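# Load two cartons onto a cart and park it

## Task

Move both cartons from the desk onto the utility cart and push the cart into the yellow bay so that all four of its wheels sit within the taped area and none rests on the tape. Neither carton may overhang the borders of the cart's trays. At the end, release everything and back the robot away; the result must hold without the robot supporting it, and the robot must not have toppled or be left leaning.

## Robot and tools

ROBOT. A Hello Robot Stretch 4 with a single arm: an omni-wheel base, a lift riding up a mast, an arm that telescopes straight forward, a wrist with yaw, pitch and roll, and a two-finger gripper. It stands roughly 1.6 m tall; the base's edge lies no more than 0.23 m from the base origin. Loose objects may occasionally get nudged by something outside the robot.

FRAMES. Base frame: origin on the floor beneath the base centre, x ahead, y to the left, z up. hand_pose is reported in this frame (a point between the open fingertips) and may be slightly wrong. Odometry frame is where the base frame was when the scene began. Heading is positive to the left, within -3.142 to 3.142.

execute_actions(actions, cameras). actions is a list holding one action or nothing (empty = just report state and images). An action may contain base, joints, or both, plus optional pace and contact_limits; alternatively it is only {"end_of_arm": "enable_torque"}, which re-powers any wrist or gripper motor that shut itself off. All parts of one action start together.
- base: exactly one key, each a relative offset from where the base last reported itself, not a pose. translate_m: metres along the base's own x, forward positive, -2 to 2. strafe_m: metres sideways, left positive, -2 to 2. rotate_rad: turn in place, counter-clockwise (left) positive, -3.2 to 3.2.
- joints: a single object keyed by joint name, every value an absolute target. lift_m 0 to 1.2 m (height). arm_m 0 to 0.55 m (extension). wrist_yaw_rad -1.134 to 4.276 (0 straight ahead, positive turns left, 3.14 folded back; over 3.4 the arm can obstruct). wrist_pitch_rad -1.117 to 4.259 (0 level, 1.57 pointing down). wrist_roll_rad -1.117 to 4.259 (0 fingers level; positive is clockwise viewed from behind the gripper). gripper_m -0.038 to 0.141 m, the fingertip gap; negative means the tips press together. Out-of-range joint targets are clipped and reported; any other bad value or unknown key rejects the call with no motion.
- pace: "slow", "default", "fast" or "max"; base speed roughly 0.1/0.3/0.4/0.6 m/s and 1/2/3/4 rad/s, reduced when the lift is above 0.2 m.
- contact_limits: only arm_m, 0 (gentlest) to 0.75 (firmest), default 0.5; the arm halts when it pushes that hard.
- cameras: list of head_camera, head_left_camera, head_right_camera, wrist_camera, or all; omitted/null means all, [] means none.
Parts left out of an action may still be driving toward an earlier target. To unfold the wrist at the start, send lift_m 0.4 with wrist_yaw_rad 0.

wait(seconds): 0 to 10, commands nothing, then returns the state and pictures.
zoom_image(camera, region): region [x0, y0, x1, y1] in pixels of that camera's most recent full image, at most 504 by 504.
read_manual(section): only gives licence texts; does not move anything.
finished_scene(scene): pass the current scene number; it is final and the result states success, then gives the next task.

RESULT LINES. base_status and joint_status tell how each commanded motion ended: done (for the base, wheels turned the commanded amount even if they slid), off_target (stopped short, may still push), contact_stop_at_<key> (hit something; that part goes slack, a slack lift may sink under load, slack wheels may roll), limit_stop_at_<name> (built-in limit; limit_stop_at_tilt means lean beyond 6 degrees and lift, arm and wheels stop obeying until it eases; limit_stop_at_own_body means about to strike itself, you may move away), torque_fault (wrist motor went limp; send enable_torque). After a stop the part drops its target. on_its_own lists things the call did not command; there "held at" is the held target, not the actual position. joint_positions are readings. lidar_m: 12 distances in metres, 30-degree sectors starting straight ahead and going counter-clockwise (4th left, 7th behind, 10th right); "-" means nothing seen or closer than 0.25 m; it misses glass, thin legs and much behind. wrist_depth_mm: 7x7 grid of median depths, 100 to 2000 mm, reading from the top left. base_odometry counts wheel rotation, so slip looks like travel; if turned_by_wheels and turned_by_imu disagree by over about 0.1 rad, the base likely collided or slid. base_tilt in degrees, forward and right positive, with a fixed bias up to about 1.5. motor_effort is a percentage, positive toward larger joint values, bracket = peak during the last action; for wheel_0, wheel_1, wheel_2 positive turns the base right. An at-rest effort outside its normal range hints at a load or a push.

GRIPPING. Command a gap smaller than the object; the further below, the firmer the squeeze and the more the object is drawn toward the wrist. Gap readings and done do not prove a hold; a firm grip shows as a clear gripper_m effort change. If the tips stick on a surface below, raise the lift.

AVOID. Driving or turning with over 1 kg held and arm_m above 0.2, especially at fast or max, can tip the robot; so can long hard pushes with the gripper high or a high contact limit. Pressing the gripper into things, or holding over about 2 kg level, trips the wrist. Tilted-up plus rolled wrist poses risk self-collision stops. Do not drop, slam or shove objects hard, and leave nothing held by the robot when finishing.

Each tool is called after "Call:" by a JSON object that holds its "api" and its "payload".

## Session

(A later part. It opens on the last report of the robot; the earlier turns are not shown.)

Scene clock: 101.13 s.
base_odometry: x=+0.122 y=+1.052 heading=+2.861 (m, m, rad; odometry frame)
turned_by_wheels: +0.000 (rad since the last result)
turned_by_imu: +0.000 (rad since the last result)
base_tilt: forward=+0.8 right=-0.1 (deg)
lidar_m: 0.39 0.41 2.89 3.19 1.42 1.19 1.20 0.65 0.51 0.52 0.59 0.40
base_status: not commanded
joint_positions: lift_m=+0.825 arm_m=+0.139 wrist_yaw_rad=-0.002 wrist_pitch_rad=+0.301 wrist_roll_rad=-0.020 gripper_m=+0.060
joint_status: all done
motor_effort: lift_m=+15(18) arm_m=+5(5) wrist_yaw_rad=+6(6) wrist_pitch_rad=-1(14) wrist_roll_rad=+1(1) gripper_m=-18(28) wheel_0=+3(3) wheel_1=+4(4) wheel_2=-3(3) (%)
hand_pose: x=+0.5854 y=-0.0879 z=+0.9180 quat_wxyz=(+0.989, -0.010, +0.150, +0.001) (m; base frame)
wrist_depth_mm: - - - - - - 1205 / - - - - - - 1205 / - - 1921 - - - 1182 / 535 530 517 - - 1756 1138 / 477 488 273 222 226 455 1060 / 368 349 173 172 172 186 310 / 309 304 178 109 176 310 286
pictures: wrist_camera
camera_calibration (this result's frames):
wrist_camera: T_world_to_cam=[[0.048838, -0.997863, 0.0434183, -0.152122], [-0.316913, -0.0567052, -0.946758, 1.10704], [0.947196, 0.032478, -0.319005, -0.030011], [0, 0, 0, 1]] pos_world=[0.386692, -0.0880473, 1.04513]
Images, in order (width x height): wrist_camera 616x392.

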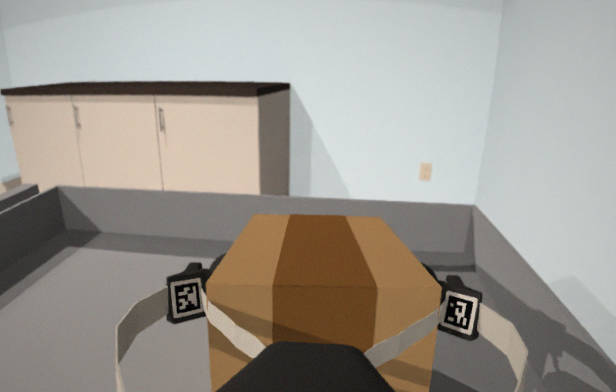

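Call:
{"api": "execute_actions", "payload": {"actions": [{"joints":{"lift_m":0.812,"gripper_m":0.08},"pace":"slow"}], "cameras": ["wrist_camera"]}}

Call:
{"api": "execute_actions", "payload": {"actions": [{"joints":{"gripper_m":0.141},"pace":"slow"}], "cameras": ["wrist_camera"]}}

Call:
{"api": "execute_actions", "payload": {"actions": [{"joints":{"lift_m":0.95}}], "cameras": ["head_camera"]}}

Scene clock: 102.90 s.
base_odometry: x=+0.122 y=+1.052 heading=+2.861 (m, m, rad; odometry frame)
turned_by_wheels: +0.000 (rad since the last result)
turned_by_imu: +0.000 (rad since the last result)
base_tilt: forward=+0.9 right=-0.1 (deg)
lidar_m: 0.39 0.40 2.90 3.20 1.42 1.18 1.21 0.65 0.53 0.52 0.57 0.41
base_status: not commanded
joint_positions: lift_m=+0.812 arm_m=+0.139 wrist_yaw_rad=-0.002 wrist_pitch_rad=+0.303 wrist_roll_rad=-0.020 gripper_m=+0.080
joint_status: all done
motor_effort: lift_m=+16(16) arm_m=+5(5) wrist_yaw_rad=+6(6) wrist_pitch_rad=-8(9) wrist_roll_rad=+0(0) gripper_m=-13(16) wheel_0=+3(3) wheel_1=+4(4) wheel_2=-3(3) (%)
hand_pose: x=+0.5852 y=-0.0880 z=+0.9044 quat_wxyz=(+0.988, -0.010, +0.151, +0.001) (m; base frame)
wrist_depth_mm: - - - - - - 1205 / - - 1863 - - - 1182 / - - 1921 - - - 1182 / 525 525 508 324 496 1618 1138 / 449 459 229 215 233 427 1042 / 347 340 182 179 180 332 296 / 290 287 192 109 189 293 287
pictures: wrist_camera
camera_calibration (this result's frames):
wrist_camera: T_world_to_cam=[[0.0488913, -0.997864, 0.0433184, -0.151473], [-0.31877, -0.0566912, -0.946135, 1.09463], [0.94657, 0.0324492, -0.32086, -0.0321469], [0, 0, 0, 1]] pos_world=[0.38677, -0.08805, 1.03192]
Images, in order (width x height): wrist_camera 616x392.

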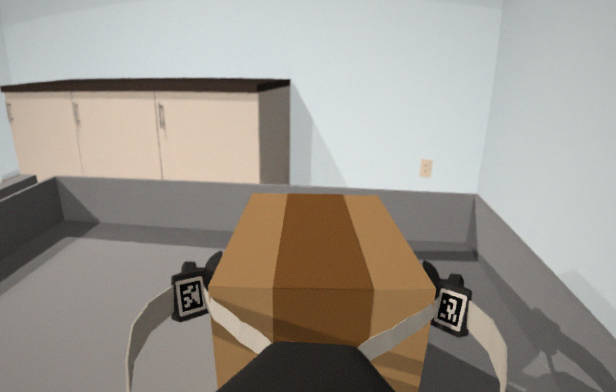

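Scene clock: 106.10 s.
base_odometry: x=+0.122 y=+1.052 heading=+2.861 (m, m, rad; odometry frame)
turned_by_wheels: +0.000 (rad since the last result)
turned_by_imu: +0.000 (rad since the last result)
base_tilt: forward=+0.8 right=-0.1 (deg)
lidar_m: 0.39 0.41 2.90 3.20 1.41 1.17 1.20 0.66 0.52 0.51 0.59 0.40
base_status: not commanded
joint_positions: lift_m=+0.812 arm_m=+0.139 wrist_yaw_rad=+0.000 wrist_pitch_rad=+0.302 wrist_roll_rad=-0.020 gripper_m=+0.141
joint_status: all done
motor_effort: lift_m=+17(17) arm_m=+5(5) wrist_yaw_rad=+1(6) wrist_pitch_rad=-5(15) wrist_roll_rad=-1(0) gripper_m=+0(12) wheel_0=+3(3) wheel_1=+4(4) wheel_2=-3(3) (%)
hand_pose: x=+0.5854 y=-0.0875 z=+0.9045 quat_wxyz=(+0.989, -0.010, +0.151, +0.001) (m; base frame)
wrist_depth_mm: - - - - - - 1205 / - - 1921 - - - 1205 / - - 1921 - - - 1182 / 521 525 512 327 492 1618 1138 / 452 462 262 232 249 407 1060 / 349 338 196 189 189 207 297 / 293 289 282 109 203 294 289
pictures: wrist_camera
camera_calibration (this result's frames):
wrist_camera: T_world_to_cam=[[0.050282, -0.997803, 0.0431404, -0.151726], [-0.317852, -0.0569367, -0.946429, 1.0946], [0.946806, 0.0338761, -0.320017, -0.0330765], [0, 0, 0, 1]] pos_world=[0.386866, -0.0879493, 1.03192]
Images, in order (width x height): wrist_camera 616x392.

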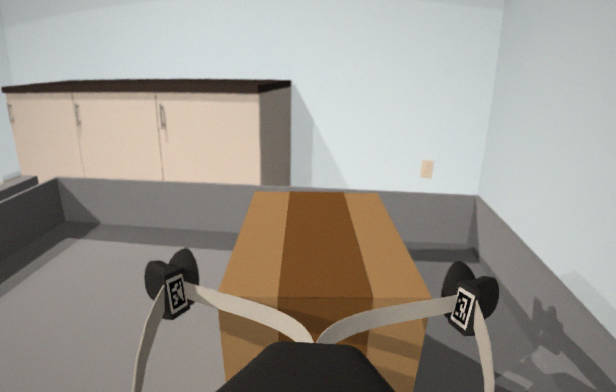

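Scene clock: 107.73 s.
base_odometry: x=+0.122 y=+1.052 heading=+2.861 (m, m, rad; odometry frame)
turned_by_wheels: +0.000 (rad since the last result)
turned_by_imu: +0.000 (rad since the last result)
base_tilt: forward=+0.8 right=-0.1 (deg)
lidar_m: 0.37 0.41 2.88 3.19 1.42 1.19 1.18 0.65 0.52 0.52 0.57 0.41
base_status: not commanded
joint_positions: lift_m=+0.950 arm_m=+0.139 wrist_yaw_rad=+0.000 wrist_pitch_rad=+0.302 wrist_roll_rad=-0.020 gripper_m=+0.141
joint_status: all done
motor_effort: lift_m=+24(25) arm_m=+5(5) wrist_yaw_rad=+1(2) wrist_pitch_rad=-6(6) wrist_roll_rad=-1(1) gripper_m=-1(0) wheel_0=+3(3) wheel_1=+4(4) wheel_2=-3(3) (%)
hand_pose: x=+0.5854 y=-0.0875 z=+1.0420 quat_wxyz=(+0.989, -0.010, +0.151, +0.001) (m; base frame)
wrist_depth_mm: - - - - - - 1205 / - - - - - - 1205 / - - 1921 - - - 1182 / - - - - - - 1138 / - - - - - 1863 1098 / 521 539 530 539 535 206 1042 / 462 459 473 109 473 469 1008
pictures: head_camera
Images, in order (width x height): head_camera 420x560.

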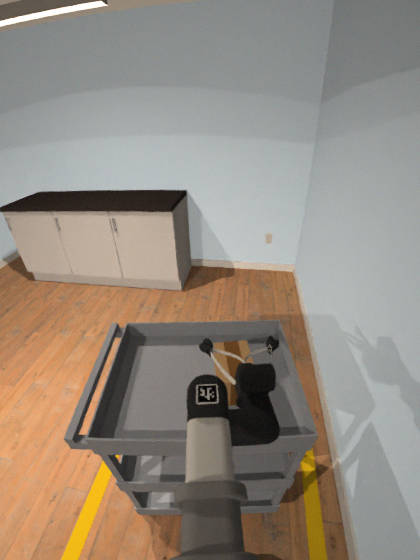

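Call:
{"api": "execute_actions", "payload": {"actions": [{"base":{"translate_m":-0.25},"joints":{"arm_m":0.01},"pace":"fast"}], "cameras": []}}

Call:
{"api": "execute_actions", "payload": {"actions": [{"base":{"rotate_rad":1.88},"joints":{"wrist_pitch_rad":0.0,"lift_m":0.9},"pace":"fast"}], "cameras": []}}

Call:
{"api": "execute_actions", "payload": {"actions": [{"base":{"translate_m":1.05},"pace":"fast"}], "cameras": []}}

Call:
{"api": "execute_actions", "payload": {"actions": [{"base":{"rotate_rad":0.52}}]}}

Scene clock: 110.90 s.
base_odometry: x=+0.362 y=+0.983 heading=+2.861 (m, m, rad; odometry frame)
turned_by_wheels: +0.000 (rad since the last result)
turned_by_imu: +0.000 (rad since the last result)
base_tilt: forward=+0.9 right=-0.1 (deg)
lidar_m: 0.63 0.66 2.98 3.24 1.13 0.97 1.09 0.59 0.49 0.47 0.54 0.66
base_status: done
joint_positions: lift_m=+0.950 arm_m=+0.011 wrist_yaw_rad=+0.000 wrist_pitch_rad=+0.302 wrist_roll_rad=-0.020 gripper_m=+0.141
joint_status: all done
motor_effort: lift_m=+23(24) arm_m=-5(5) wrist_yaw_rad=+0(1) wrist_pitch_rad=-5(6) wrist_roll_rad=+0(0) gripper_m=+0(0) wheel_0=-4(11) wheel_1=-5(3) wheel_2=+2(16) (%)
hand_pose: x=+0.4571 y=-0.0874 z=+1.0421 quat_wxyz=(+0.989, -0.010, +0.151, +0.001) (m; base frame)
wrist_depth_mm: - - - - - - 1060 / - - - - - - 1042 / - - - - - 1921 1025 / - - 931 917 - 1808 1008 / 603 699 750 615 723 1499 946 / 517 500 492 492 477 206 917 / 976 866 842 109 484 1078 866
pictures: none
No camera images: the call's "cameras" was empty. Leave "cameras" out to get every camera's image.

Scene clock: 113.27 s.
base_odometry: x=+0.362 y=+0.983 heading=-1.543 (m, m, rad; odometry frame)
turned_by_wheels: +1.879 (rad since the last result)
turned_by_imu: +1.917 (rad since the last result)
base_tilt: forward=+0.8 right=-0.1 (deg)
lidar_m: 1.35 0.96 1.02 0.69 0.50 0.46 0.49 0.68 0.62 0.61 3.10 2.99
base_status: done
joint_positions: lift_m=+0.900 arm_m=+0.011 wrist_yaw_rad=+0.000 wrist_pitch_rad=+0.002 wrist_roll_rad=-0.020 gripper_m=+0.141
joint_status: all done
motor_effort: lift_m=+17(20) arm_m=-5(5) wrist_yaw_rad=+0(0) wrist_pitch_rad=-6(10) wrist_roll_rad=+0(1) gripper_m=-2(0) wheel_0=-5(9) wheel_1=-4(5) wheel_2=-5(12) (%)
hand_pose: x=+0.4702 y=-0.0874 z=+1.0778 quat_wxyz=(+1.000, -0.010, +0.001, +0.000) (m; base frame)
wrist_depth_mm: 1464 1708 - - - - - / 1464 1756 - - - - - / 1464 1756 - - - - - / 1430 1756 - - - - - / 1060 1160 - - - - - / 1499 1756 - - - 206 - / 1537 1808 - 109 - - -
pictures: none
No camera images: the call's "cameras" was empty. Leave "cameras" out to get every camera's image.

Scene clock: 117.43 s.
base_odometry: x=+0.391 y=-0.066 heading=-1.543 (m, m, rad; odometry frame)
turned_by_wheels: +0.000 (rad since the last result)
turned_by_imu: -0.002 (rad since the last result)
base_tilt: forward=+0.8 right=-0.1 (deg)
lidar_m: 0.62 0.43 0.41 0.43 0.61 1.36 1.45 1.17 1.37 2.96 2.27 2.32
base_status: done
joint_positions: lift_m=+0.900 arm_m=+0.011 wrist_yaw_rad=+0.000 wrist_pitch_rad=+0.002 wrist_roll_rad=-0.020 gripper_m=+0.141
joint_status: not commanded
motor_effort: lift_m=+17(17) arm_m=-4(4) wrist_yaw_rad=+0(0) wrist_pitch_rad=-7(5) wrist_roll_rad=-1(1) gripper_m=-1(2) wheel_0=+5(10) wheel_1=+3(8) wheel_2=-4(11) (%)
hand_pose: x=+0.4702 y=-0.0874 z=+1.0778 quat_wxyz=(+1.000, -0.010, +0.001, +0.000) (m; base frame)
wrist_depth_mm: 1025 1205 1576 - - 1808 1708 / 1042 1255 1618 - - 1863 1661 / 1042 1281 1618 - - 1808 1661 / 991 1281 1661 - - 1863 1661 / 615 809 1464 - - 1863 1708 / 466 449 615 - - 206 1661 / 368 809 1708 109 - 1863 1708
pictures: none
No camera images: the call's "cameras" was empty. Leave "cameras" out to get every camera's image.

Scene clock: 118.77 s.
base_odometry: x=+0.391 y=-0.066 heading=-1.024 (m, m, rad; odometry frame)
turned_by_wheels: +0.519 (rad since the last result)
turned_by_imu: +0.529 (rad since the last result)
base_tilt: forward=+0.8 right=-0.1 (deg)
lidar_m: 0.45 0.40 0.45 0.60 1.37 1.43 1.18 1.36 2.98 2.28 2.32 0.65
base_status: done
joint_positions: lift_m=+0.900 arm_m=+0.011 wrist_yaw_rad=+0.000 wrist_pitch_rad=+0.002 wrist_roll_rad=-0.020 gripper_m=+0.141
joint_status: not commanded
motor_effort: lift_m=+17(17) arm_m=-5(5) wrist_yaw_rad=+1(0) wrist_pitch_rad=-5(4) wrist_roll_rad=+1(1) gripper_m=+0(2) wheel_0=-4(10) wheel_1=-4(8) wheel_2=-5(14) (%)
hand_pose: x=+0.4702 y=-0.0874 z=+1.0778 quat_wxyz=(+1.000, -0.010, +0.001, +0.000) (m; base frame)
wrist_depth_mm: 866 931 1042 1182 1366 1618 1863 / 866 960 1060 1182 1366 1661 1863 / 866 960 1078 1205 1397 1661 1863 / 878 976 1098 1182 1430 1708 1863 / 778 831 891 668 960 1708 1863 / 466 439 439 530 492 206 1808 / 343 343 373 109 402 1708 1863
pictures: head_camera, head_left_camera, head_right_camera, wrist_camera
camera_calibration (this result's frames):
wrist_camera: T_world_to_cam=[[0.0357056, -0.997781, 0.0562025, -0.160507], [-0.0238703, -0.0570738, -0.998085, 1.13937], [0.999077, 0.0342956, -0.0258552, -0.21015], [0, 0, 0, 1]] pos_world=[0.242884, -0.0879155, 1.14077]
Images, in order (width x height): head_camera 420x560, head_left_camera 420x672, head_right_camera 420x672, wrist_camera 616x392.

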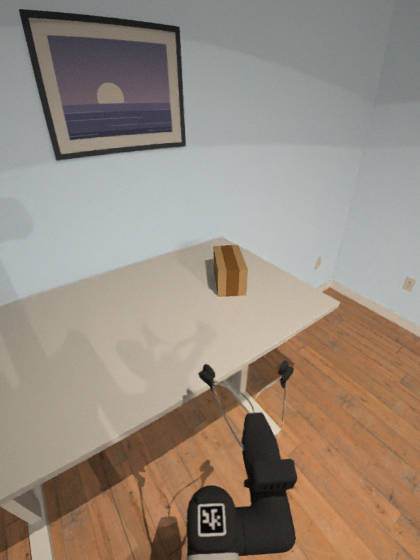

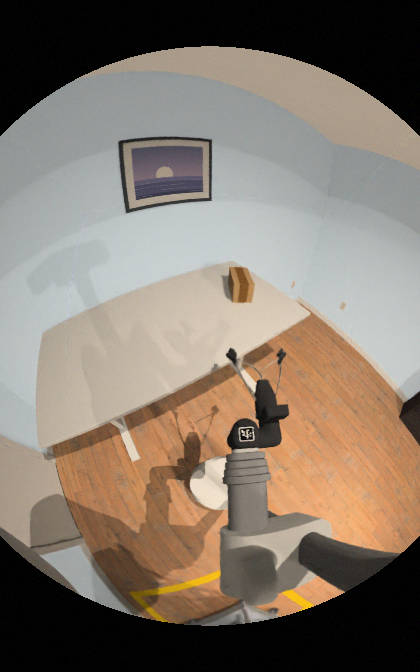

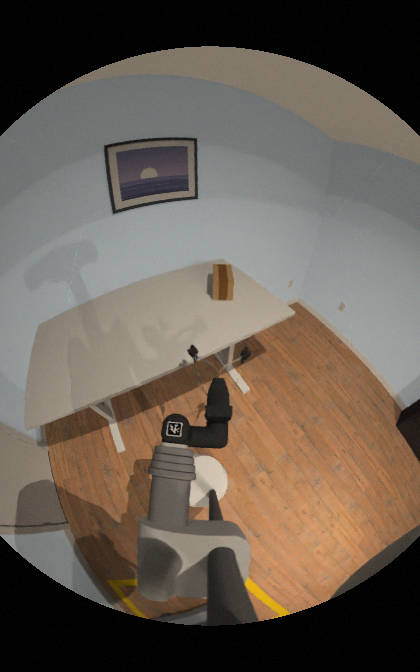

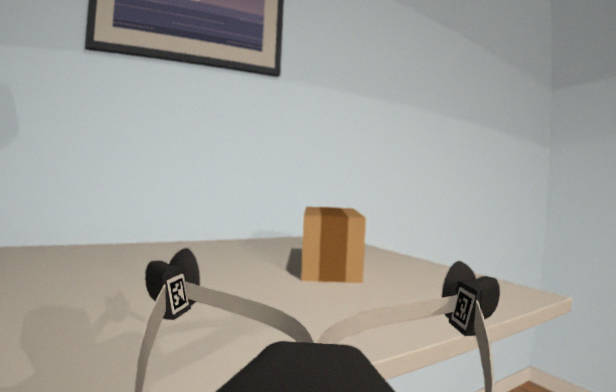

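Call:
{"api": "zoom_image", "payload": {"camera": "head_camera", "region": [170, 220, 290, 320]}}

Call:
{"api": "zoom_image", "payload": {"camera": "wrist_camera", "region": [260, 180, 410, 300]}}

Region (170, 220, 290, 320) of head_camera's 420x560 image, scaled by 4.200, with more detail than that image has.

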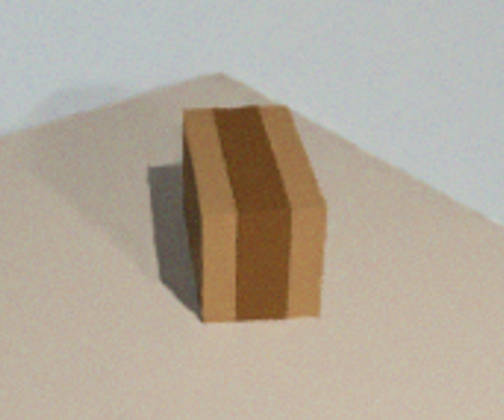

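Region (260, 180, 410, 300) of wrist_camera's 616x392 image, scaled by 3.360; it fills the top 403 rows of this view, and the rest is white.

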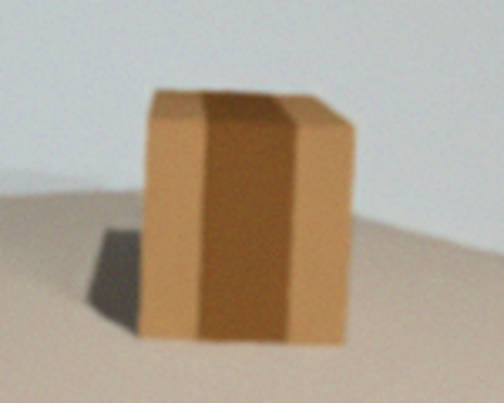

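Call:
{"api": "execute_actions", "payload": {"actions": [{"base":{"strafe_m":-0.024},"joints":{"lift_m":1.2}}], "cameras": []}}

Call:
{"api": "execute_actions", "payload": {"actions": [{"base":{"translate_m":0.3},"joints":{"wrist_pitch_rad":1.57,"arm_m":0.3}}]}}

Scene clock: 123.00 s.
base_odometry: x=+0.370 y=-0.079 heading=-1.024 (m, m, rad; odometry frame)
turned_by_wheels: +0.000 (rad since the last result)
turned_by_imu: +0.000 (rad since the last result)
base_tilt: forward=+0.8 right=-0.1 (deg)
lidar_m: 0.46 0.43 0.45 0.62 1.39 1.46 1.19 1.52 2.98 2.25 2.30 0.66
base_status: done
joint_positions: lift_m=+1.199 arm_m=+0.011 wrist_yaw_rad=+0.000 wrist_pitch_rad=+0.002 wrist_roll_rad=-0.020 gripper_m=+0.141
joint_status: all done
motor_effort: lift_m=+24(25) arm_m=-5(5) wrist_yaw_rad=+0(0) wrist_pitch_rad=-4(7) wrist_roll_rad=+0(0) gripper_m=-1(0) wheel_0=+2(11) wheel_1=+0(16) wheel_2=+0(3) (%)
hand_pose: x=+0.4702 y=-0.0874 z=+1.3770 quat_wxyz=(+1.000, -0.010, +0.001, +0.000) (m; base frame)
wrist_depth_mm: 878 931 1042 1229 1366 1618 1863 / 878 946 1042 1229 1397 1618 1863 / 878 960 1060 1255 1397 1661 1863 / 891 976 1098 1255 1430 1708 1863 / 891 976 1098 1255 1430 1708 1863 / 904 960 1078 1229 1397 206 1863 / 891 878 976 109 1464 1756 1863
pictures: none
No camera images: the call's "cameras" was empty. Leave "cameras" out to get every camera's image.

Scene clock: 125.47 s.
base_odometry: x=+0.526 y=-0.335 heading=-1.024 (m, m, rad; odometry frame)
turned_by_wheels: +0.000 (rad since the last result)
turned_by_imu: +0.000 (rad since the last result)
base_tilt: forward=+0.8 right=-0.1 (deg)
lidar_m: 0.25 0.25 0.25 0.25 0.68 1.59 1.49 3.13 2.73 2.27 2.15 0.28
base_status: done
joint_positions: lift_m=+1.199 arm_m=+0.299 wrist_yaw_rad=+0.000 wrist_pitch_rad=+1.570 wrist_roll_rad=-0.020 gripper_m=+0.141
joint_status: all done
motor_effort: lift_m=+23(23) arm_m=+5(5) wrist_yaw_rad=+0(1) wrist_pitch_rad=+2(7) wrist_roll_rad=+0(2) gripper_m=-1(1) wheel_0=+5(10) wheel_1=+3(4) wheel_2=-5(9) (%)
hand_pose: x=+0.4703 y=-0.0874 z=+1.0892 quat_wxyz=(+0.707, -0.007, +0.707, +0.007) (m; base frame)
wrist_depth_mm: 368 364 359 240 236 345 343 / 370 366 362 309 349 349 345 / 375 370 364 357 355 351 345 / 375 370 366 362 357 353 349 / 377 373 368 364 359 353 351 / 382 375 370 364 359 206 1281 / 384 379 373 109 362 1308 1281
pictures: head_camera, head_left_camera, head_right_camera, wrist_camera
camera_calibration (this result's frames):
wrist_camera: T_world_to_cam=[[0.056403, -0.997777, -0.0355062, -0.0710013], [-0.998154, -0.0571553, 0.0205425, 0.49952], [-0.0225262, 0.034282, -0.999158, 1.33066], [0, 0, 0, 1]] pos_world=[0.532578, -0.0879111, 1.31676]
Images, in order (width x height): head_camera 420x560, head_left_camera 420x672, head_right_camera 420x672, wrist_camera 616x392.

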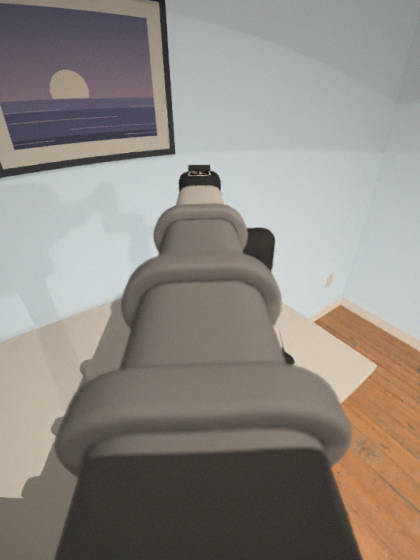

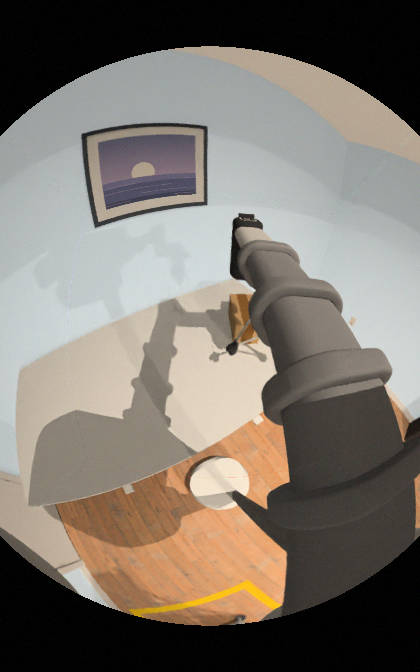

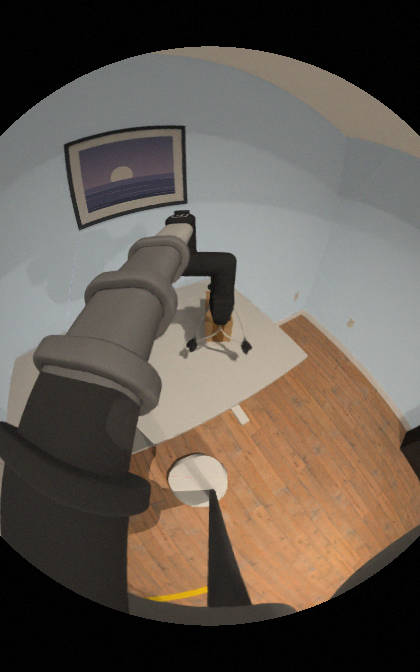

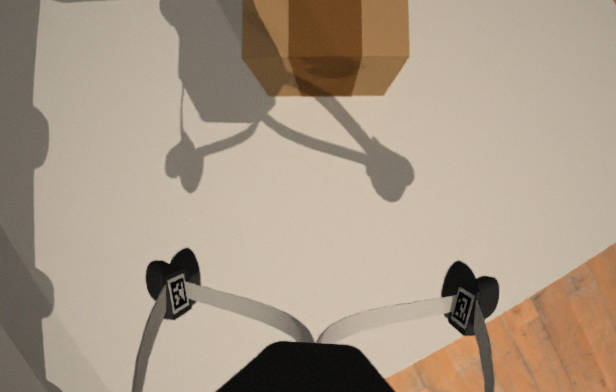

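Call:
{"api": "execute_actions", "payload": {"actions": [{"joints":{"arm_m":0.54},"contact_limits":{"arm_m":0.2}}], "cameras": ["wrist_camera"]}}

Scene clock: 127.77 s.
base_odometry: x=+0.526 y=-0.335 heading=-1.024 (m, m, rad; odometry frame)
turned_by_wheels: +0.000 (rad since the last result)
turned_by_imu: +0.000 (rad since the last result)
base_tilt: forward=+0.9 right=-0.1 (deg)
lidar_m: 0.25 0.25 0.25 0.26 0.67 1.57 1.49 3.13 2.75 2.26 2.14 0.27
base_status: not commanded
joint_positions: lift_m=+1.199 arm_m=+0.539 wrist_yaw_rad=+0.000 wrist_pitch_rad=+1.570 wrist_roll_rad=-0.020 gripper_m=+0.141
joint_status: all done
motor_effort: lift_m=+23(23) arm_m=+5(7) wrist_yaw_rad=+0(1) wrist_pitch_rad=+2(0) wrist_roll_rad=+1(1) gripper_m=+0(1) wheel_0=+5(5) wheel_1=+3(3) wheel_2=-5(5) (%)
contact_limits: arm_m 0.2
hand_pose: x=+0.7103 y=-0.0874 z=+1.0892 quat_wxyz=(+0.707, -0.007, +0.707, +0.007) (m; base frame)
wrist_depth_mm: 368 364 359 353 351 347 1229 / 370 366 359 353 349 347 1229 / 373 366 362 241 240 349 345 / 375 370 366 243 242 351 347 / 379 373 247 245 244 353 351 / 379 375 249 244 244 206 353 / 384 379 373 109 364 357 353
pictures: wrist_camera
camera_calibration (this result's frames):
wrist_camera: T_world_to_cam=[[0.0563845, -0.997777, -0.0355096, -0.0845189], [-0.998154, -0.057139, 0.0206033, 0.73897], [-0.0225865, 0.0342823, -0.999157, 1.33611], [0, 0, 0, 1]] pos_world=[0.772549, -0.0879121, 1.31676]
Images, in order (width x height): wrist_camera 616x392.

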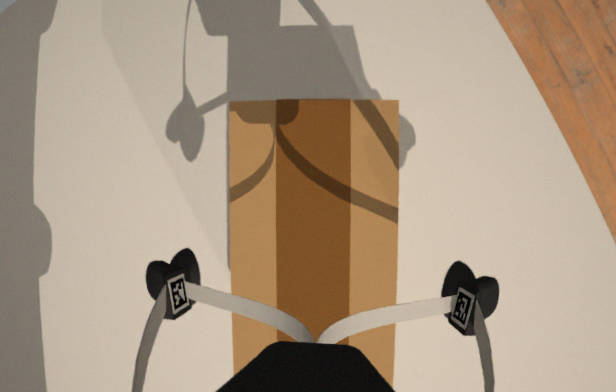

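Call:
{"api": "execute_actions", "payload": {"actions": [{"joints":{"lift_m":1.145,"arm_m":0.55},"pace":"slow"}], "cameras": []}}

Call:
{"api": "execute_actions", "payload": {"actions": [{"joints":{"gripper_m":0.03}}], "cameras": ["wrist_camera"]}}

Call:
{"api": "execute_actions", "payload": {"actions": [{"joints":{"lift_m":1.2},"pace":"slow"}], "cameras": ["wrist_camera","head_right_camera"]}}

Scene clock: 129.63 s.
base_odometry: x=+0.526 y=-0.335 heading=-1.024 (m, m, rad; odometry frame)
turned_by_wheels: +0.000 (rad since the last result)
turned_by_imu: +0.000 (rad since the last result)
base_tilt: forward=+0.8 right=-0.1 (deg)
lidar_m: 0.25 0.25 0.25 0.25 0.66 1.61 1.47 3.13 2.75 2.25 2.14 0.27
base_status: not commanded
joint_positions: lift_m=+1.145 arm_m=+0.549 wrist_yaw_rad=+0.000 wrist_pitch_rad=+1.570 wrist_roll_rad=-0.020 gripper_m=+0.141
joint_status: all done
motor_effort: lift_m=+16(21) arm_m=+5(4) wrist_yaw_rad=-1(0) wrist_pitch_rad=+1(1) wrist_roll_rad=+2(1) gripper_m=+1(1) wheel_0=+5(5) wheel_1=+3(3) wheel_2=-5(5) (%)
hand_pose: x=+0.7203 y=-0.0874 z=+1.0351 quat_wxyz=(+0.707, -0.007, +0.707, +0.007) (m; base frame)
wrist_depth_mm: 312 307 304 300 297 293 1182 / 315 310 306 301 298 294 291 / 315 314 190 187 186 297 294 / 319 315 191 189 187 300 296 / 322 317 192 189 188 301 298 / 324 320 193 190 189 205 300 / 327 320 196 109 190 303 301
pictures: none
No camera images: the call's "cameras" was empty. Leave "cameras" out to get every camera's image.

Scene clock: 131.73 s.
base_odometry: x=+0.526 y=-0.335 heading=-1.024 (m, m, rad; odometry frame)
turned_by_wheels: +0.000 (rad since the last result)
turned_by_imu: +0.000 (rad since the last result)
base_tilt: forward=+0.9 right=-0.1 (deg)
lidar_m: 0.25 0.25 0.25 0.25 0.68 1.61 1.46 3.14 2.75 2.22 2.14 0.28
base_status: not commanded
joint_positions: lift_m=+1.145 arm_m=+0.549 wrist_yaw_rad=+0.000 wrist_pitch_rad=+1.570 wrist_roll_rad=-0.020 gripper_m=+0.031
joint_status: all done
motor_effort: lift_m=+21(22) arm_m=+5(5) wrist_yaw_rad=+0(0) wrist_pitch_rad=+1(2) wrist_roll_rad=-1(1) gripper_m=-32(30) wheel_0=+5(6) wheel_1=+3(3) wheel_2=-5(5) (%)
hand_pose: x=+0.7204 y=-0.0874 z=+1.0346 quat_wxyz=(+0.707, -0.007, +0.707, +0.007) (m; base frame)
wrist_depth_mm: 309 304 303 297 294 289 1160 / 310 306 301 298 294 291 289 / 314 309 167 165 163 293 290 / 315 312 169 166 164 296 293 / 319 315 170 167 165 297 296 / 322 178 171 168 166 177 297 / 320 319 172 109 166 301 -
pictures: wrist_camera
camera_calibration (this result's frames):
wrist_camera: T_world_to_cam=[[0.0563941, -0.997777, -0.0354945, -0.0870503], [-0.998159, -0.0571391, 0.0203356, 0.750454], [-0.0223185, 0.0342824, -0.999163, 1.28158], [0, 0, 0, 1]] pos_world=[0.782585, -0.0879121, 1.26215]
Images, in order (width x height): wrist_camera 616x392.

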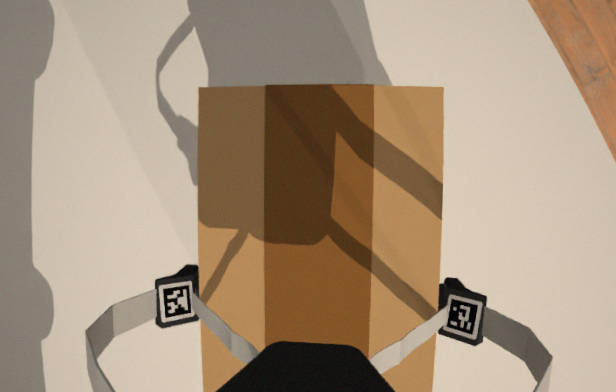

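Scene clock: 133.07 s.
base_odometry: x=+0.526 y=-0.335 heading=-1.024 (m, m, rad; odometry frame)
turned_by_wheels: +0.000 (rad since the last result)
turned_by_imu: +0.000 (rad since the last result)
base_tilt: forward=+0.9 right=-0.1 (deg)
lidar_m: 0.25 0.25 0.25 0.26 0.65 1.61 1.48 3.14 2.74 2.26 2.12 0.28
base_status: not commanded
joint_positions: lift_m=+1.199 arm_m=+0.549 wrist_yaw_rad=+0.000 wrist_pitch_rad=+1.570 wrist_roll_rad=-0.020 gripper_m=+0.031
joint_status: all done
motor_effort: lift_m=+29(32) arm_m=+5(5) wrist_yaw_rad=+0(0) wrist_pitch_rad=+1(2) wrist_roll_rad=-1(1) gripper_m=-30(29) wheel_0=+5(5) wheel_1=+3(3) wheel_2=-5(4) (%)
hand_pose: x=+0.7204 y=-0.0874 z=+1.0887 quat_wxyz=(+0.707, -0.007, +0.707, +0.007) (m; base frame)
wrist_depth_mm: 364 359 353 351 345 342 1229 / 366 359 355 349 345 343 1229 / 368 366 168 165 163 343 342 / 373 368 169 166 164 347 343 / 375 370 170 167 165 351 347 / 377 178 171 168 166 177 349 / 382 375 172 109 166 353 -
pictures: head_right_camera, wrist_camera
camera_calibration (this result's frames):
wrist_camera: T_world_to_cam=[[0.0563935, -0.997777, -0.0354949, -0.0851279], [-0.998159, -0.0571387, 0.0203427, 0.749349], [-0.0223257, 0.0342824, -0.999163, 1.33568], [0, 0, 0, 1]] pos_world=[0.78259, -0.0879121, 1.3163]
Images, in order (width x height): head_right_camera 420x672, wrist_camera 616x392.

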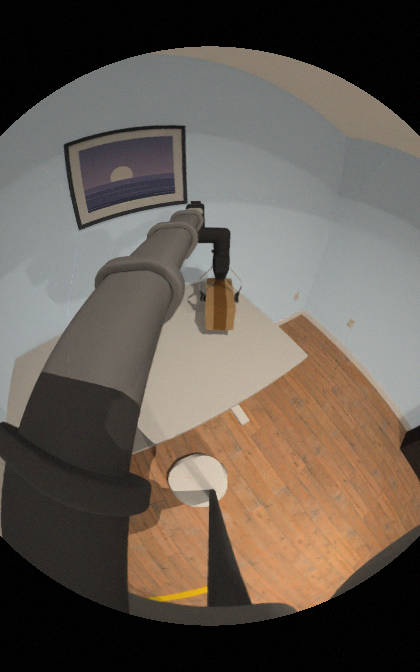

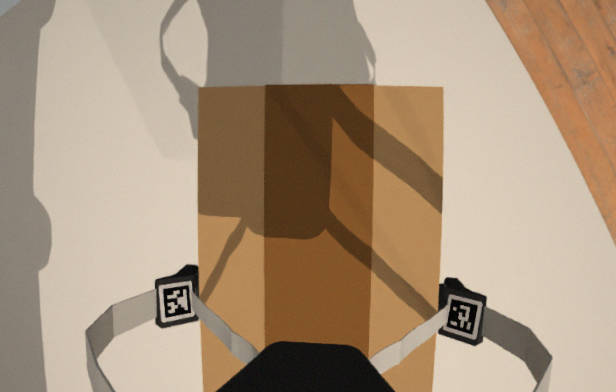

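Call:
{"api": "execute_actions", "payload": {"actions": [{"joints":{"arm_m":0.12}}], "cameras": []}}

Call:
{"api": "execute_actions", "payload": {"actions": [{"base":{"translate_m":-0.3}}], "cameras": []}}

Call:
{"api": "execute_actions", "payload": {"actions": [{"base":{"rotate_rad":-2.398},"joints":{"lift_m":1.1},"pace":"slow"}], "cameras": []}}

Call:
{"api": "execute_actions", "payload": {"actions": [{"base":{"strafe_m":-0.78}}], "cameras": []}}

Call:
{"api": "execute_actions", "payload": {"actions": [{"base":{"translate_m":0.45}}]}}

Scene clock: 136.37 s.
base_odometry: x=+0.526 y=-0.335 heading=-1.024 (m, m, rad; odometry frame)
turned_by_wheels: +0.000 (rad since the last result)
turned_by_imu: +0.000 (rad since the last result)
base_tilt: forward=+0.8 right=-0.1 (deg)
lidar_m: 0.25 0.25 0.25 0.27 0.66 1.59 1.48 3.13 2.75 2.25 2.14 0.34
base_status: not commanded
joint_positions: lift_m=+1.199 arm_m=+0.121 wrist_yaw_rad=+0.000 wrist_pitch_rad=+1.570 wrist_roll_rad=-0.020 gripper_m=+0.031
joint_status: all done
motor_effort: lift_m=+29(29) arm_m=-5(4) wrist_yaw_rad=+1(0) wrist_pitch_rad=+3(6) wrist_roll_rad=-1(0) gripper_m=-29(30) wheel_0=+5(6) wheel_1=+3(3) wheel_2=-5(4) (%)
hand_pose: x=+0.2921 y=-0.0874 z=+1.0887 quat_wxyz=(+0.707, -0.007, +0.707, +0.007) (m; base frame)
wrist_depth_mm: 366 364 357 353 347 343 340 / 370 366 359 353 349 347 343 / 370 368 168 165 163 349 1255 / 373 370 169 166 164 1281 1255 / 377 375 170 167 165 1255 1255 / 382 178 171 168 166 177 1255 / 384 1366 173 109 167 1281 1281
pictures: none
No camera images: the call's "cameras" was empty. Leave "cameras" out to get every camera's image.

Scene clock: 138.83 s.
base_odometry: x=+0.371 y=-0.079 heading=-1.024 (m, m, rad; odometry frame)
turned_by_wheels: +0.000 (rad since the last result)
turned_by_imu: +0.000 (rad since the last result)
base_tilt: forward=+0.9 right=-0.1 (deg)
lidar_m: 0.37 0.43 0.43 0.62 1.40 1.47 1.18 1.52 2.98 2.25 2.29 0.39
base_status: done
joint_positions: lift_m=+1.199 arm_m=+0.121 wrist_yaw_rad=+0.000 wrist_pitch_rad=+1.570 wrist_roll_rad=-0.020 gripper_m=+0.031
joint_status: not commanded
motor_effort: lift_m=+29(29) arm_m=-5(5) wrist_yaw_rad=-1(0) wrist_pitch_rad=+2(6) wrist_roll_rad=+1(3) gripper_m=-30(31) wheel_0=-5(9) wheel_1=-3(11) wheel_2=+5(14) (%)
hand_pose: x=+0.2920 y=-0.0874 z=+1.0888 quat_wxyz=(+0.707, -0.007, +0.707, +0.007) (m; base frame)
wrist_depth_mm: 368 364 1281 1281 1255 1229 1229 / 370 1308 1308 1255 1255 1229 1229 / 1205 1308 168 165 163 1255 1255 / 1366 1336 169 166 164 1255 1255 / 1366 1336 170 167 165 1281 1281 / 1397 178 171 168 166 177 1255 / 1366 1366 173 109 167 1281 1255
pictures: none
No camera images: the call's "cameras" was empty. Leave "cameras" out to get every camera's image.

Scene clock: 142.50 s.
base_odometry: x=+0.371 y=-0.079 heading=+2.862 (m, m, rad; odometry frame)
turned_by_wheels: -2.397 (rad since the last result)
turned_by_imu: -2.446 (rad since the last result)
base_tilt: forward=+0.8 right=-0.1 (deg)
lidar_m: 0.35 2.43 2.27 2.30 0.54 0.42 0.43 0.56 1.41 1.39 1.34 0.39
base_status: done
joint_positions: lift_m=+1.100 arm_m=+0.121 wrist_yaw_rad=+0.000 wrist_pitch_rad=+1.570 wrist_roll_rad=-0.020 gripper_m=+0.031
joint_status: all done
motor_effort: lift_m=+21(27) arm_m=-4(4) wrist_yaw_rad=+0(0) wrist_pitch_rad=+4(6) wrist_roll_rad=-2(0) gripper_m=-30(29) wheel_0=+4(8) wheel_1=+5(9) wheel_2=+6(8) (%)
hand_pose: x=+0.2920 y=-0.0874 z=+0.9896 quat_wxyz=(+0.707, -0.007, +0.707, +0.007) (m; base frame)
wrist_depth_mm: 1229 1205 1205 1182 1160 1138 1138 / 1229 1205 1229 1160 1160 1160 1138 / 1229 1229 168 165 163 1160 1160 / 1255 1255 169 166 164 1160 1160 / 1281 1229 170 167 165 1182 1160 / 1255 178 171 168 166 176 1182 / 1281 1255 173 109 167 1205 1182
pictures: none
No camera images: the call's "cameras" was empty. Leave "cameras" out to get every camera's image.

Scene clock: 146.43 s.
base_odometry: x=+0.586 y=+0.671 heading=+2.862 (m, m, rad; odometry frame)
turned_by_wheels: +0.000 (rad since the last result)
turned_by_imu: +0.004 (rad since the last result)
base_tilt: forward=+0.8 right=-0.1 (deg)
lidar_m: 0.36 3.04 2.91 1.36 0.71 0.58 1.36 0.79 0.63 0.64 0.74 0.39
base_status: done
joint_positions: lift_m=+1.100 arm_m=+0.121 wrist_yaw_rad=+0.000 wrist_pitch_rad=+1.570 wrist_roll_rad=-0.020 gripper_m=+0.031
joint_status: not commanded
motor_effort: lift_m=+21(21) arm_m=-5(4) wrist_yaw_rad=+1(1) wrist_pitch_rad=+2(3) wrist_roll_rad=-1(0) gripper_m=-31(28) wheel_0=+1(12) wheel_1=-3(7) wheel_2=+0(9) (%)
hand_pose: x=+0.2921 y=-0.0874 z=+0.9896 quat_wxyz=(+0.707, -0.007, +0.707, +0.007) (m; base frame)
wrist_depth_mm: 1229 1229 1205 1182 1160 1138 1138 / 1229 1205 1182 1182 1160 1160 1098 / 1255 1205 168 165 163 1160 1078 / 1255 1229 169 166 164 1160 1008 / 1255 1255 170 167 165 1182 960 / 1281 178 171 168 167 176 904 / 1281 1255 173 109 167 1138 798
pictures: none
No camera images: the call's "cameras" was empty. Leave "cameras" out to get every camera's image.

Scene clock: 149.43 s.
base_odometry: x=+0.153 y=+0.795 heading=+2.862 (m, m, rad; odometry frame)
turned_by_wheels: +0.000 (rad since the last result)
turned_by_imu: -0.001 (rad since the last result)
base_tilt: forward=+0.9 right=-0.1 (deg)
lidar_m: 0.38 2.52 2.70 2.96 1.24 1.03 1.02 0.88 0.75 0.74 0.71 0.38
base_status: done
joint_positions: lift_m=+1.100 arm_m=+0.121 wrist_yaw_rad=+0.000 wrist_pitch_rad=+1.570 wrist_roll_rad=-0.020 gripper_m=+0.031
joint_status: not commanded
motor_effort: lift_m=+21(22) arm_m=-4(5) wrist_yaw_rad=+0(0) wrist_pitch_rad=+2(5) wrist_roll_rad=+0(3) gripper_m=-30(30) wheel_0=+4(7) wheel_1=+2(9) wheel_2=-3(18) (%)
hand_pose: x=+0.2920 y=-0.0874 z=+0.9896 quat_wxyz=(+0.707, -0.007, +0.707, +0.007) (m; base frame)
wrist_depth_mm: 1205 1205 469 569 404 379 370 / 1229 1229 1205 661 707 707 699 / 1255 1229 167 164 163 1160 1160 / 1255 1229 169 166 164 1160 1118 / 1281 1229 170 167 165 1182 1078 / 1308 178 171 168 167 177 1025 / 1281 1255 173 109 167 1205 904
pictures: head_camera, head_left_camera, head_right_camera, wrist_camera
camera_calibration (this result's frames):
wrist_camera: T_world_to_cam=[[0.056212, -0.997788, -0.0354965, -0.0644353], [-0.998169, -0.0569582, 0.0203693, 0.323764], [-0.022346, 0.0342865, -0.999162, 1.22706], [0, 0, 0, 1]] pos_world=[0.354213, -0.0879234, 1.21715]
Images, in order (width x height): head_camera 420x560, head_left_camera 420x672, head_right_camera 420x672, wrist_camera 616x392.

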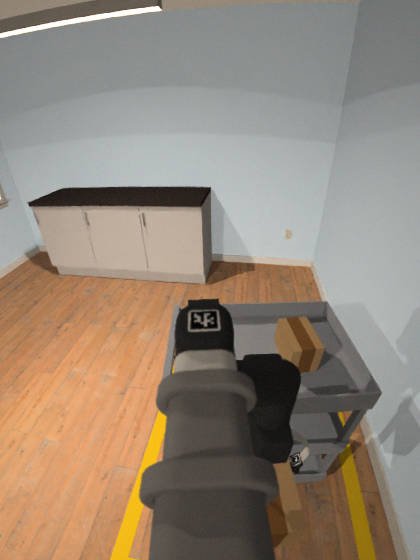

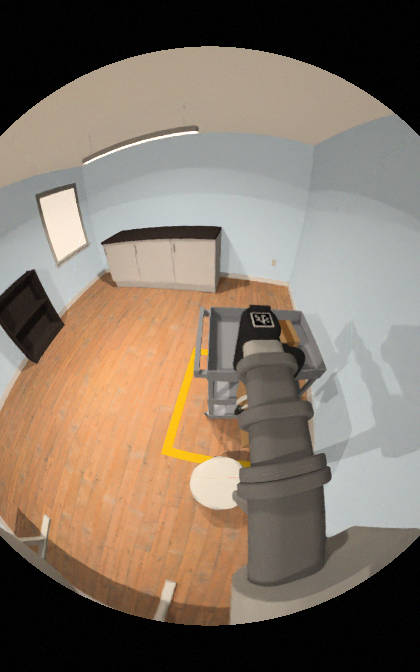

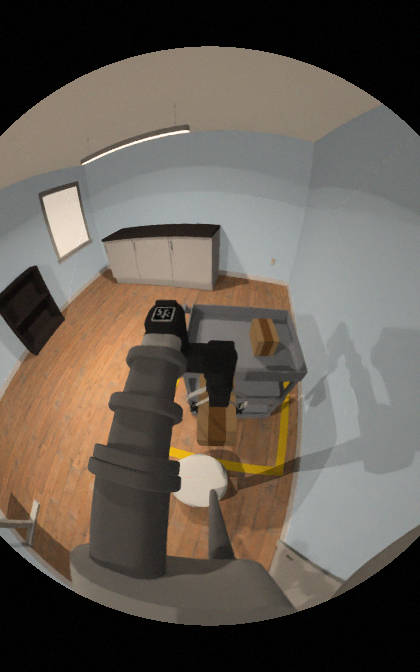

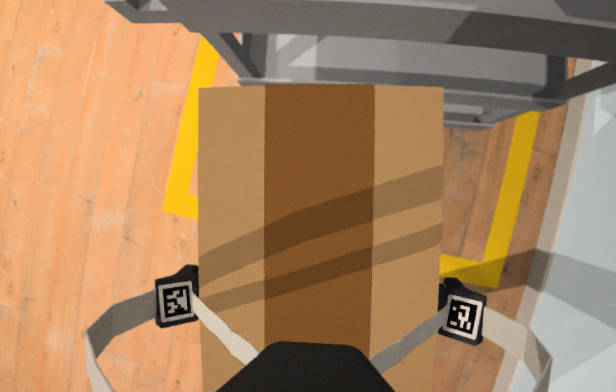

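Call:
{"api": "execute_actions", "payload": {"actions": [{"base":{"translate_m":0.1},"joints":{"lift_m":1.13},"pace":"slow"}], "cameras": []}}

Call:
{"api": "execute_actions", "payload": {"actions": [{"joints":{"arm_m":0.44},"pace":"slow"}]}}

Scene clock: 152.03 s.
base_odometry: x=+0.057 y=+0.822 heading=+2.863 (m, m, rad; odometry frame)
turned_by_wheels: +0.000 (rad since the last result)
turned_by_imu: +0.000 (rad since the last result)
base_tilt: forward=+0.8 right=-0.1 (deg)
lidar_m: 0.37 0.43 2.67 2.97 1.38 1.11 1.12 0.94 0.76 0.76 0.57 0.38
base_status: done
joint_positions: lift_m=+1.129 arm_m=+0.121 wrist_yaw_rad=+0.000 wrist_pitch_rad=+1.569 wrist_roll_rad=-0.020 gripper_m=+0.031
joint_status: all done
motor_effort: lift_m=+29(29) arm_m=-5(5) wrist_yaw_rad=+0(0) wrist_pitch_rad=+3(3) wrist_roll_rad=-1(2) gripper_m=-32(31) wheel_0=+4(8) wheel_1=+4(4) wheel_2=-7(15) (%)
hand_pose: x=+0.2921 y=-0.0874 z=+1.0189 quat_wxyz=(+0.708, -0.007, +0.707, +0.007) (m; base frame)
wrist_depth_mm: 1281 1229 442 436 430 427 418 / 1281 404 442 439 433 427 424 / 1281 1255 167 165 163 683 445 / 1281 1255 169 166 164 1205 1160 / 1308 1281 170 167 165 1229 1118 / 1308 178 171 168 166 177 1042 / 1336 1281 173 109 167 1229 917
pictures: none
No camera images: the call's "cameras" was empty. Leave "cameras" out to get every camera's image.

Scene clock: 156.50 s.
base_odometry: x=+0.057 y=+0.822 heading=+2.863 (m, m, rad; odometry frame)
turned_by_wheels: +0.000 (rad since the last result)
turned_by_imu: +0.000 (rad since the last result)
base_tilt: forward=+0.9 right=-0.1 (deg)
lidar_m: 0.40 0.43 2.68 2.96 1.38 1.11 1.12 0.93 0.76 0.75 0.57 0.42
base_status: not commanded
joint_positions: lift_m=+1.129 arm_m=+0.439 wrist_yaw_rad=+0.000 wrist_pitch_rad=+1.570 wrist_roll_rad=-0.020 gripper_m=+0.031
joint_status: all done
motor_effort: lift_m=+29(30) arm_m=+5(4) wrist_yaw_rad=+1(0) wrist_pitch_rad=+4(5) wrist_roll_rad=+0(4) gripper_m=-28(29) wheel_0=+4(4) wheel_1=+4(4) wheel_2=-7(7) (%)
hand_pose: x=+0.6104 y=-0.0874 z=+1.0189 quat_wxyz=(+0.708, -0.007, +0.707, +0.007) (m; base frame)
wrist_depth_mm: 1229 1229 439 433 430 421 418 / 1255 1255 421 436 427 427 421 / 1281 399 167 165 163 427 424 / 1308 404 168 166 164 424 314 / 1281 410 170 167 165 430 317 / 1336 177 171 168 167 177 320 / 1308 392 173 109 167 442 -
pictures: head_camera, head_left_camera, head_right_camera, wrist_camera
camera_calibration (this result's frames):
wrist_camera: T_world_to_cam=[[0.0562193, -0.997787, -0.0354894, -0.0813011], [-0.998171, -0.0569609, 0.0202424, 0.641083], [-0.0222191, 0.0342865, -0.999165, 1.26343], [0, 0, 0, 1]] pos_world=[0.672554, -0.0879232, 1.24652]
Images, in order (width x height): head_camera 420x560, head_left_camera 420x672, head_right_camera 420x672, wrist_camera 616x392.

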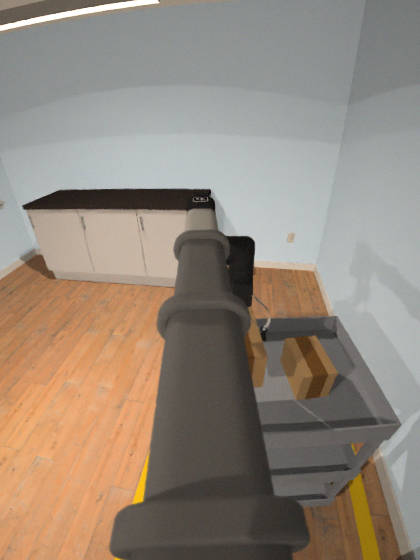

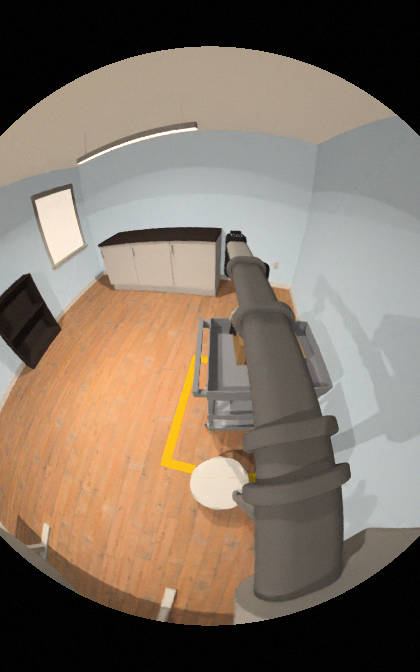

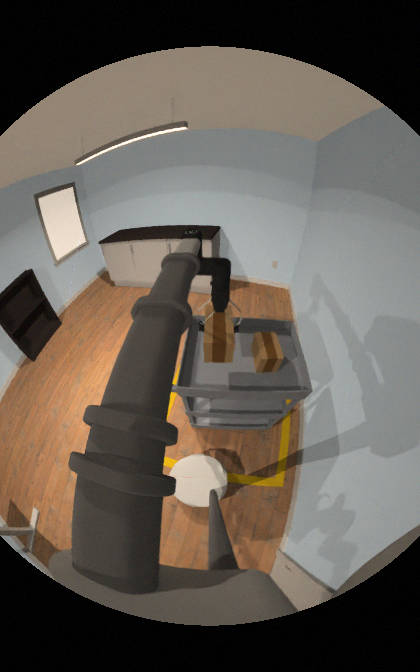

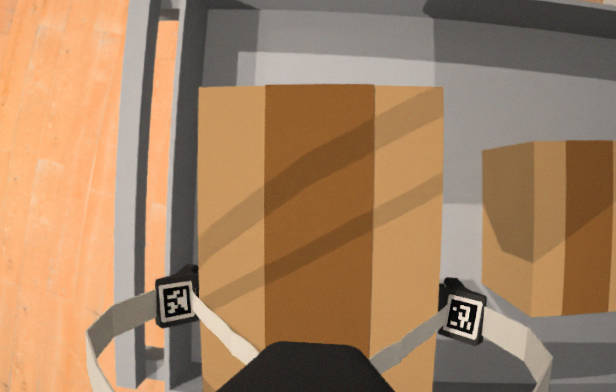

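Call:
{"api": "execute_actions", "payload": {"actions": [{"base":{"strafe_m":-0.035},"pace":"slow"}], "cameras": []}}

Call:
{"api": "execute_actions", "payload": {"actions": [{"joints":{"lift_m":1.008},"pace":"slow"}], "cameras": ["wrist_camera"]}}

Call:
{"api": "execute_actions", "payload": {"actions": [{"joints":{"gripper_m":0.07},"pace":"slow"}], "cameras": []}}

Scene clock: 158.47 s.
base_odometry: x=+0.067 y=+0.856 heading=+2.863 (m, m, rad; odometry frame)
turned_by_wheels: +0.000 (rad since the last result)
turned_by_imu: +0.000 (rad since the last result)
base_tilt: forward=+0.9 right=+0.0 (deg)
lidar_m: 0.40 0.42 2.72 3.00 1.38 1.14 1.13 0.90 0.74 0.72 0.56 0.42
base_status: done
joint_positions: lift_m=+1.129 arm_m=+0.439 wrist_yaw_rad=+0.000 wrist_pitch_rad=+1.570 wrist_roll_rad=-0.020 gripper_m=+0.031
joint_status: not commanded
motor_effort: lift_m=+29(29) arm_m=+5(5) wrist_yaw_rad=+0(0) wrist_pitch_rad=+2(2) wrist_roll_rad=+0(0) gripper_m=-28(31) wheel_0=+6(10) wheel_1=-3(13) wheel_2=+0(6) (%)
hand_pose: x=+0.6104 y=-0.0874 z=+1.0189 quat_wxyz=(+0.708, -0.007, +0.707, +0.007) (m; base frame)
wrist_depth_mm: 1255 415 439 436 430 421 421 / 1255 394 442 436 430 424 421 / 1281 404 167 165 163 427 314 / 1281 418 169 166 164 347 314 / 1281 427 170 167 165 349 315 / 1308 178 171 168 167 177 319 / 1308 421 172 109 167 439 -
pictures: none
No camera images: the call's "cameras" was empty. Leave "cameras" out to get every camera's image.

Scene clock: 160.30 s.
base_odometry: x=+0.067 y=+0.856 heading=+2.863 (m, m, rad; odometry frame)
turned_by_wheels: +0.000 (rad since the last result)
turned_by_imu: +0.000 (rad since the last result)
base_tilt: forward=+0.9 right=-0.1 (deg)
lidar_m: 0.39 0.43 2.72 2.99 1.38 1.12 1.11 0.90 0.72 0.72 0.56 0.41
base_status: not commanded
joint_positions: lift_m=+1.008 arm_m=+0.439 wrist_yaw_rad=+0.000 wrist_pitch_rad=+1.570 wrist_roll_rad=-0.020 gripper_m=+0.031
joint_status: all done
motor_effort: lift_m=+21(29) arm_m=+5(5) wrist_yaw_rad=+0(0) wrist_pitch_rad=+2(2) wrist_roll_rad=-1(2) gripper_m=-31(30) wheel_0=+6(6) wheel_1=-3(3) wheel_2=+0(1) (%)
hand_pose: x=+0.6104 y=-0.0874 z=+0.8976 quat_wxyz=(+0.707, -0.007, +0.707, +0.007) (m; base frame)
wrist_depth_mm: 273 324 320 315 312 307 306 / 272 325 320 317 312 310 306 / 279 327 167 165 163 312 238 / 283 330 169 166 164 315 239 / 287 334 170 167 165 317 239 / 287 178 171 168 166 177 238 / 290 340 172 109 167 320 -
pictures: wrist_camera
camera_calibration (this result's frames):
wrist_camera: T_world_to_cam=[[0.0562166, -0.997788, -0.0354934, -0.0856017], [-0.99817, -0.0569607, 0.0203136, 0.643468], [-0.0222904, 0.0342865, -0.999163, 1.14224], [0, 0, 0, 1]] pos_world=[0.672564, -0.0879232, 1.12517]
Images, in order (width x height): wrist_camera 616x392.

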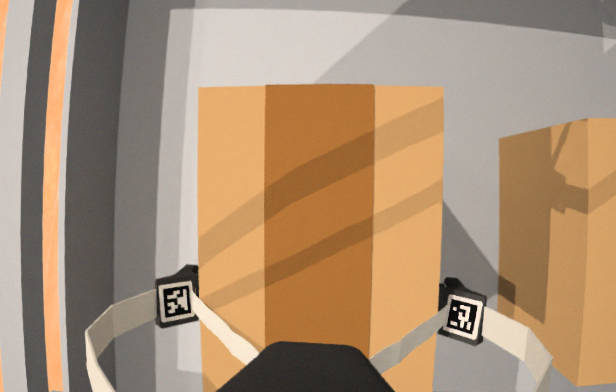

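Scene clock: 162.07 s.
base_odometry: x=+0.067 y=+0.856 heading=+2.863 (m, m, rad; odometry frame)
turned_by_wheels: +0.000 (rad since the last result)
turned_by_imu: +0.000 (rad since the last result)
base_tilt: forward=+0.8 right=-0.1 (deg)
lidar_m: 0.40 0.42 2.72 2.99 1.39 1.14 1.15 0.89 0.73 0.70 0.55 0.41
base_status: not commanded
joint_positions: lift_m=+1.008 arm_m=+0.439 wrist_yaw_rad=+0.000 wrist_pitch_rad=+1.570 wrist_roll_rad=-0.020 gripper_m=+0.070
joint_status: all done
motor_effort: lift_m=+21(21) arm_m=+5(5) wrist_yaw_rad=-1(0) wrist_pitch_rad=+4(1) wrist_roll_rad=+0(0) gripper_m=-22(29) wheel_0=+6(6) wheel_1=-3(3) wheel_2=+0(0) (%)
hand_pose: x=+0.6104 y=-0.0874 z=+0.8976 quat_wxyz=(+0.707, -0.007, +0.707, +0.007) (m; base frame)
wrist_depth_mm: 272 324 320 317 310 307 306 / 273 325 322 317 312 310 307 / 278 327 181 177 175 312 238 / 283 330 182 179 176 315 240 / 287 332 183 179 178 315 239 / 287 325 184 181 179 272 239 / 291 338 186 109 179 320 -
pictures: none
No camera images: the call's "cameras" was empty. Leave "cameras" out to get every camera's image.


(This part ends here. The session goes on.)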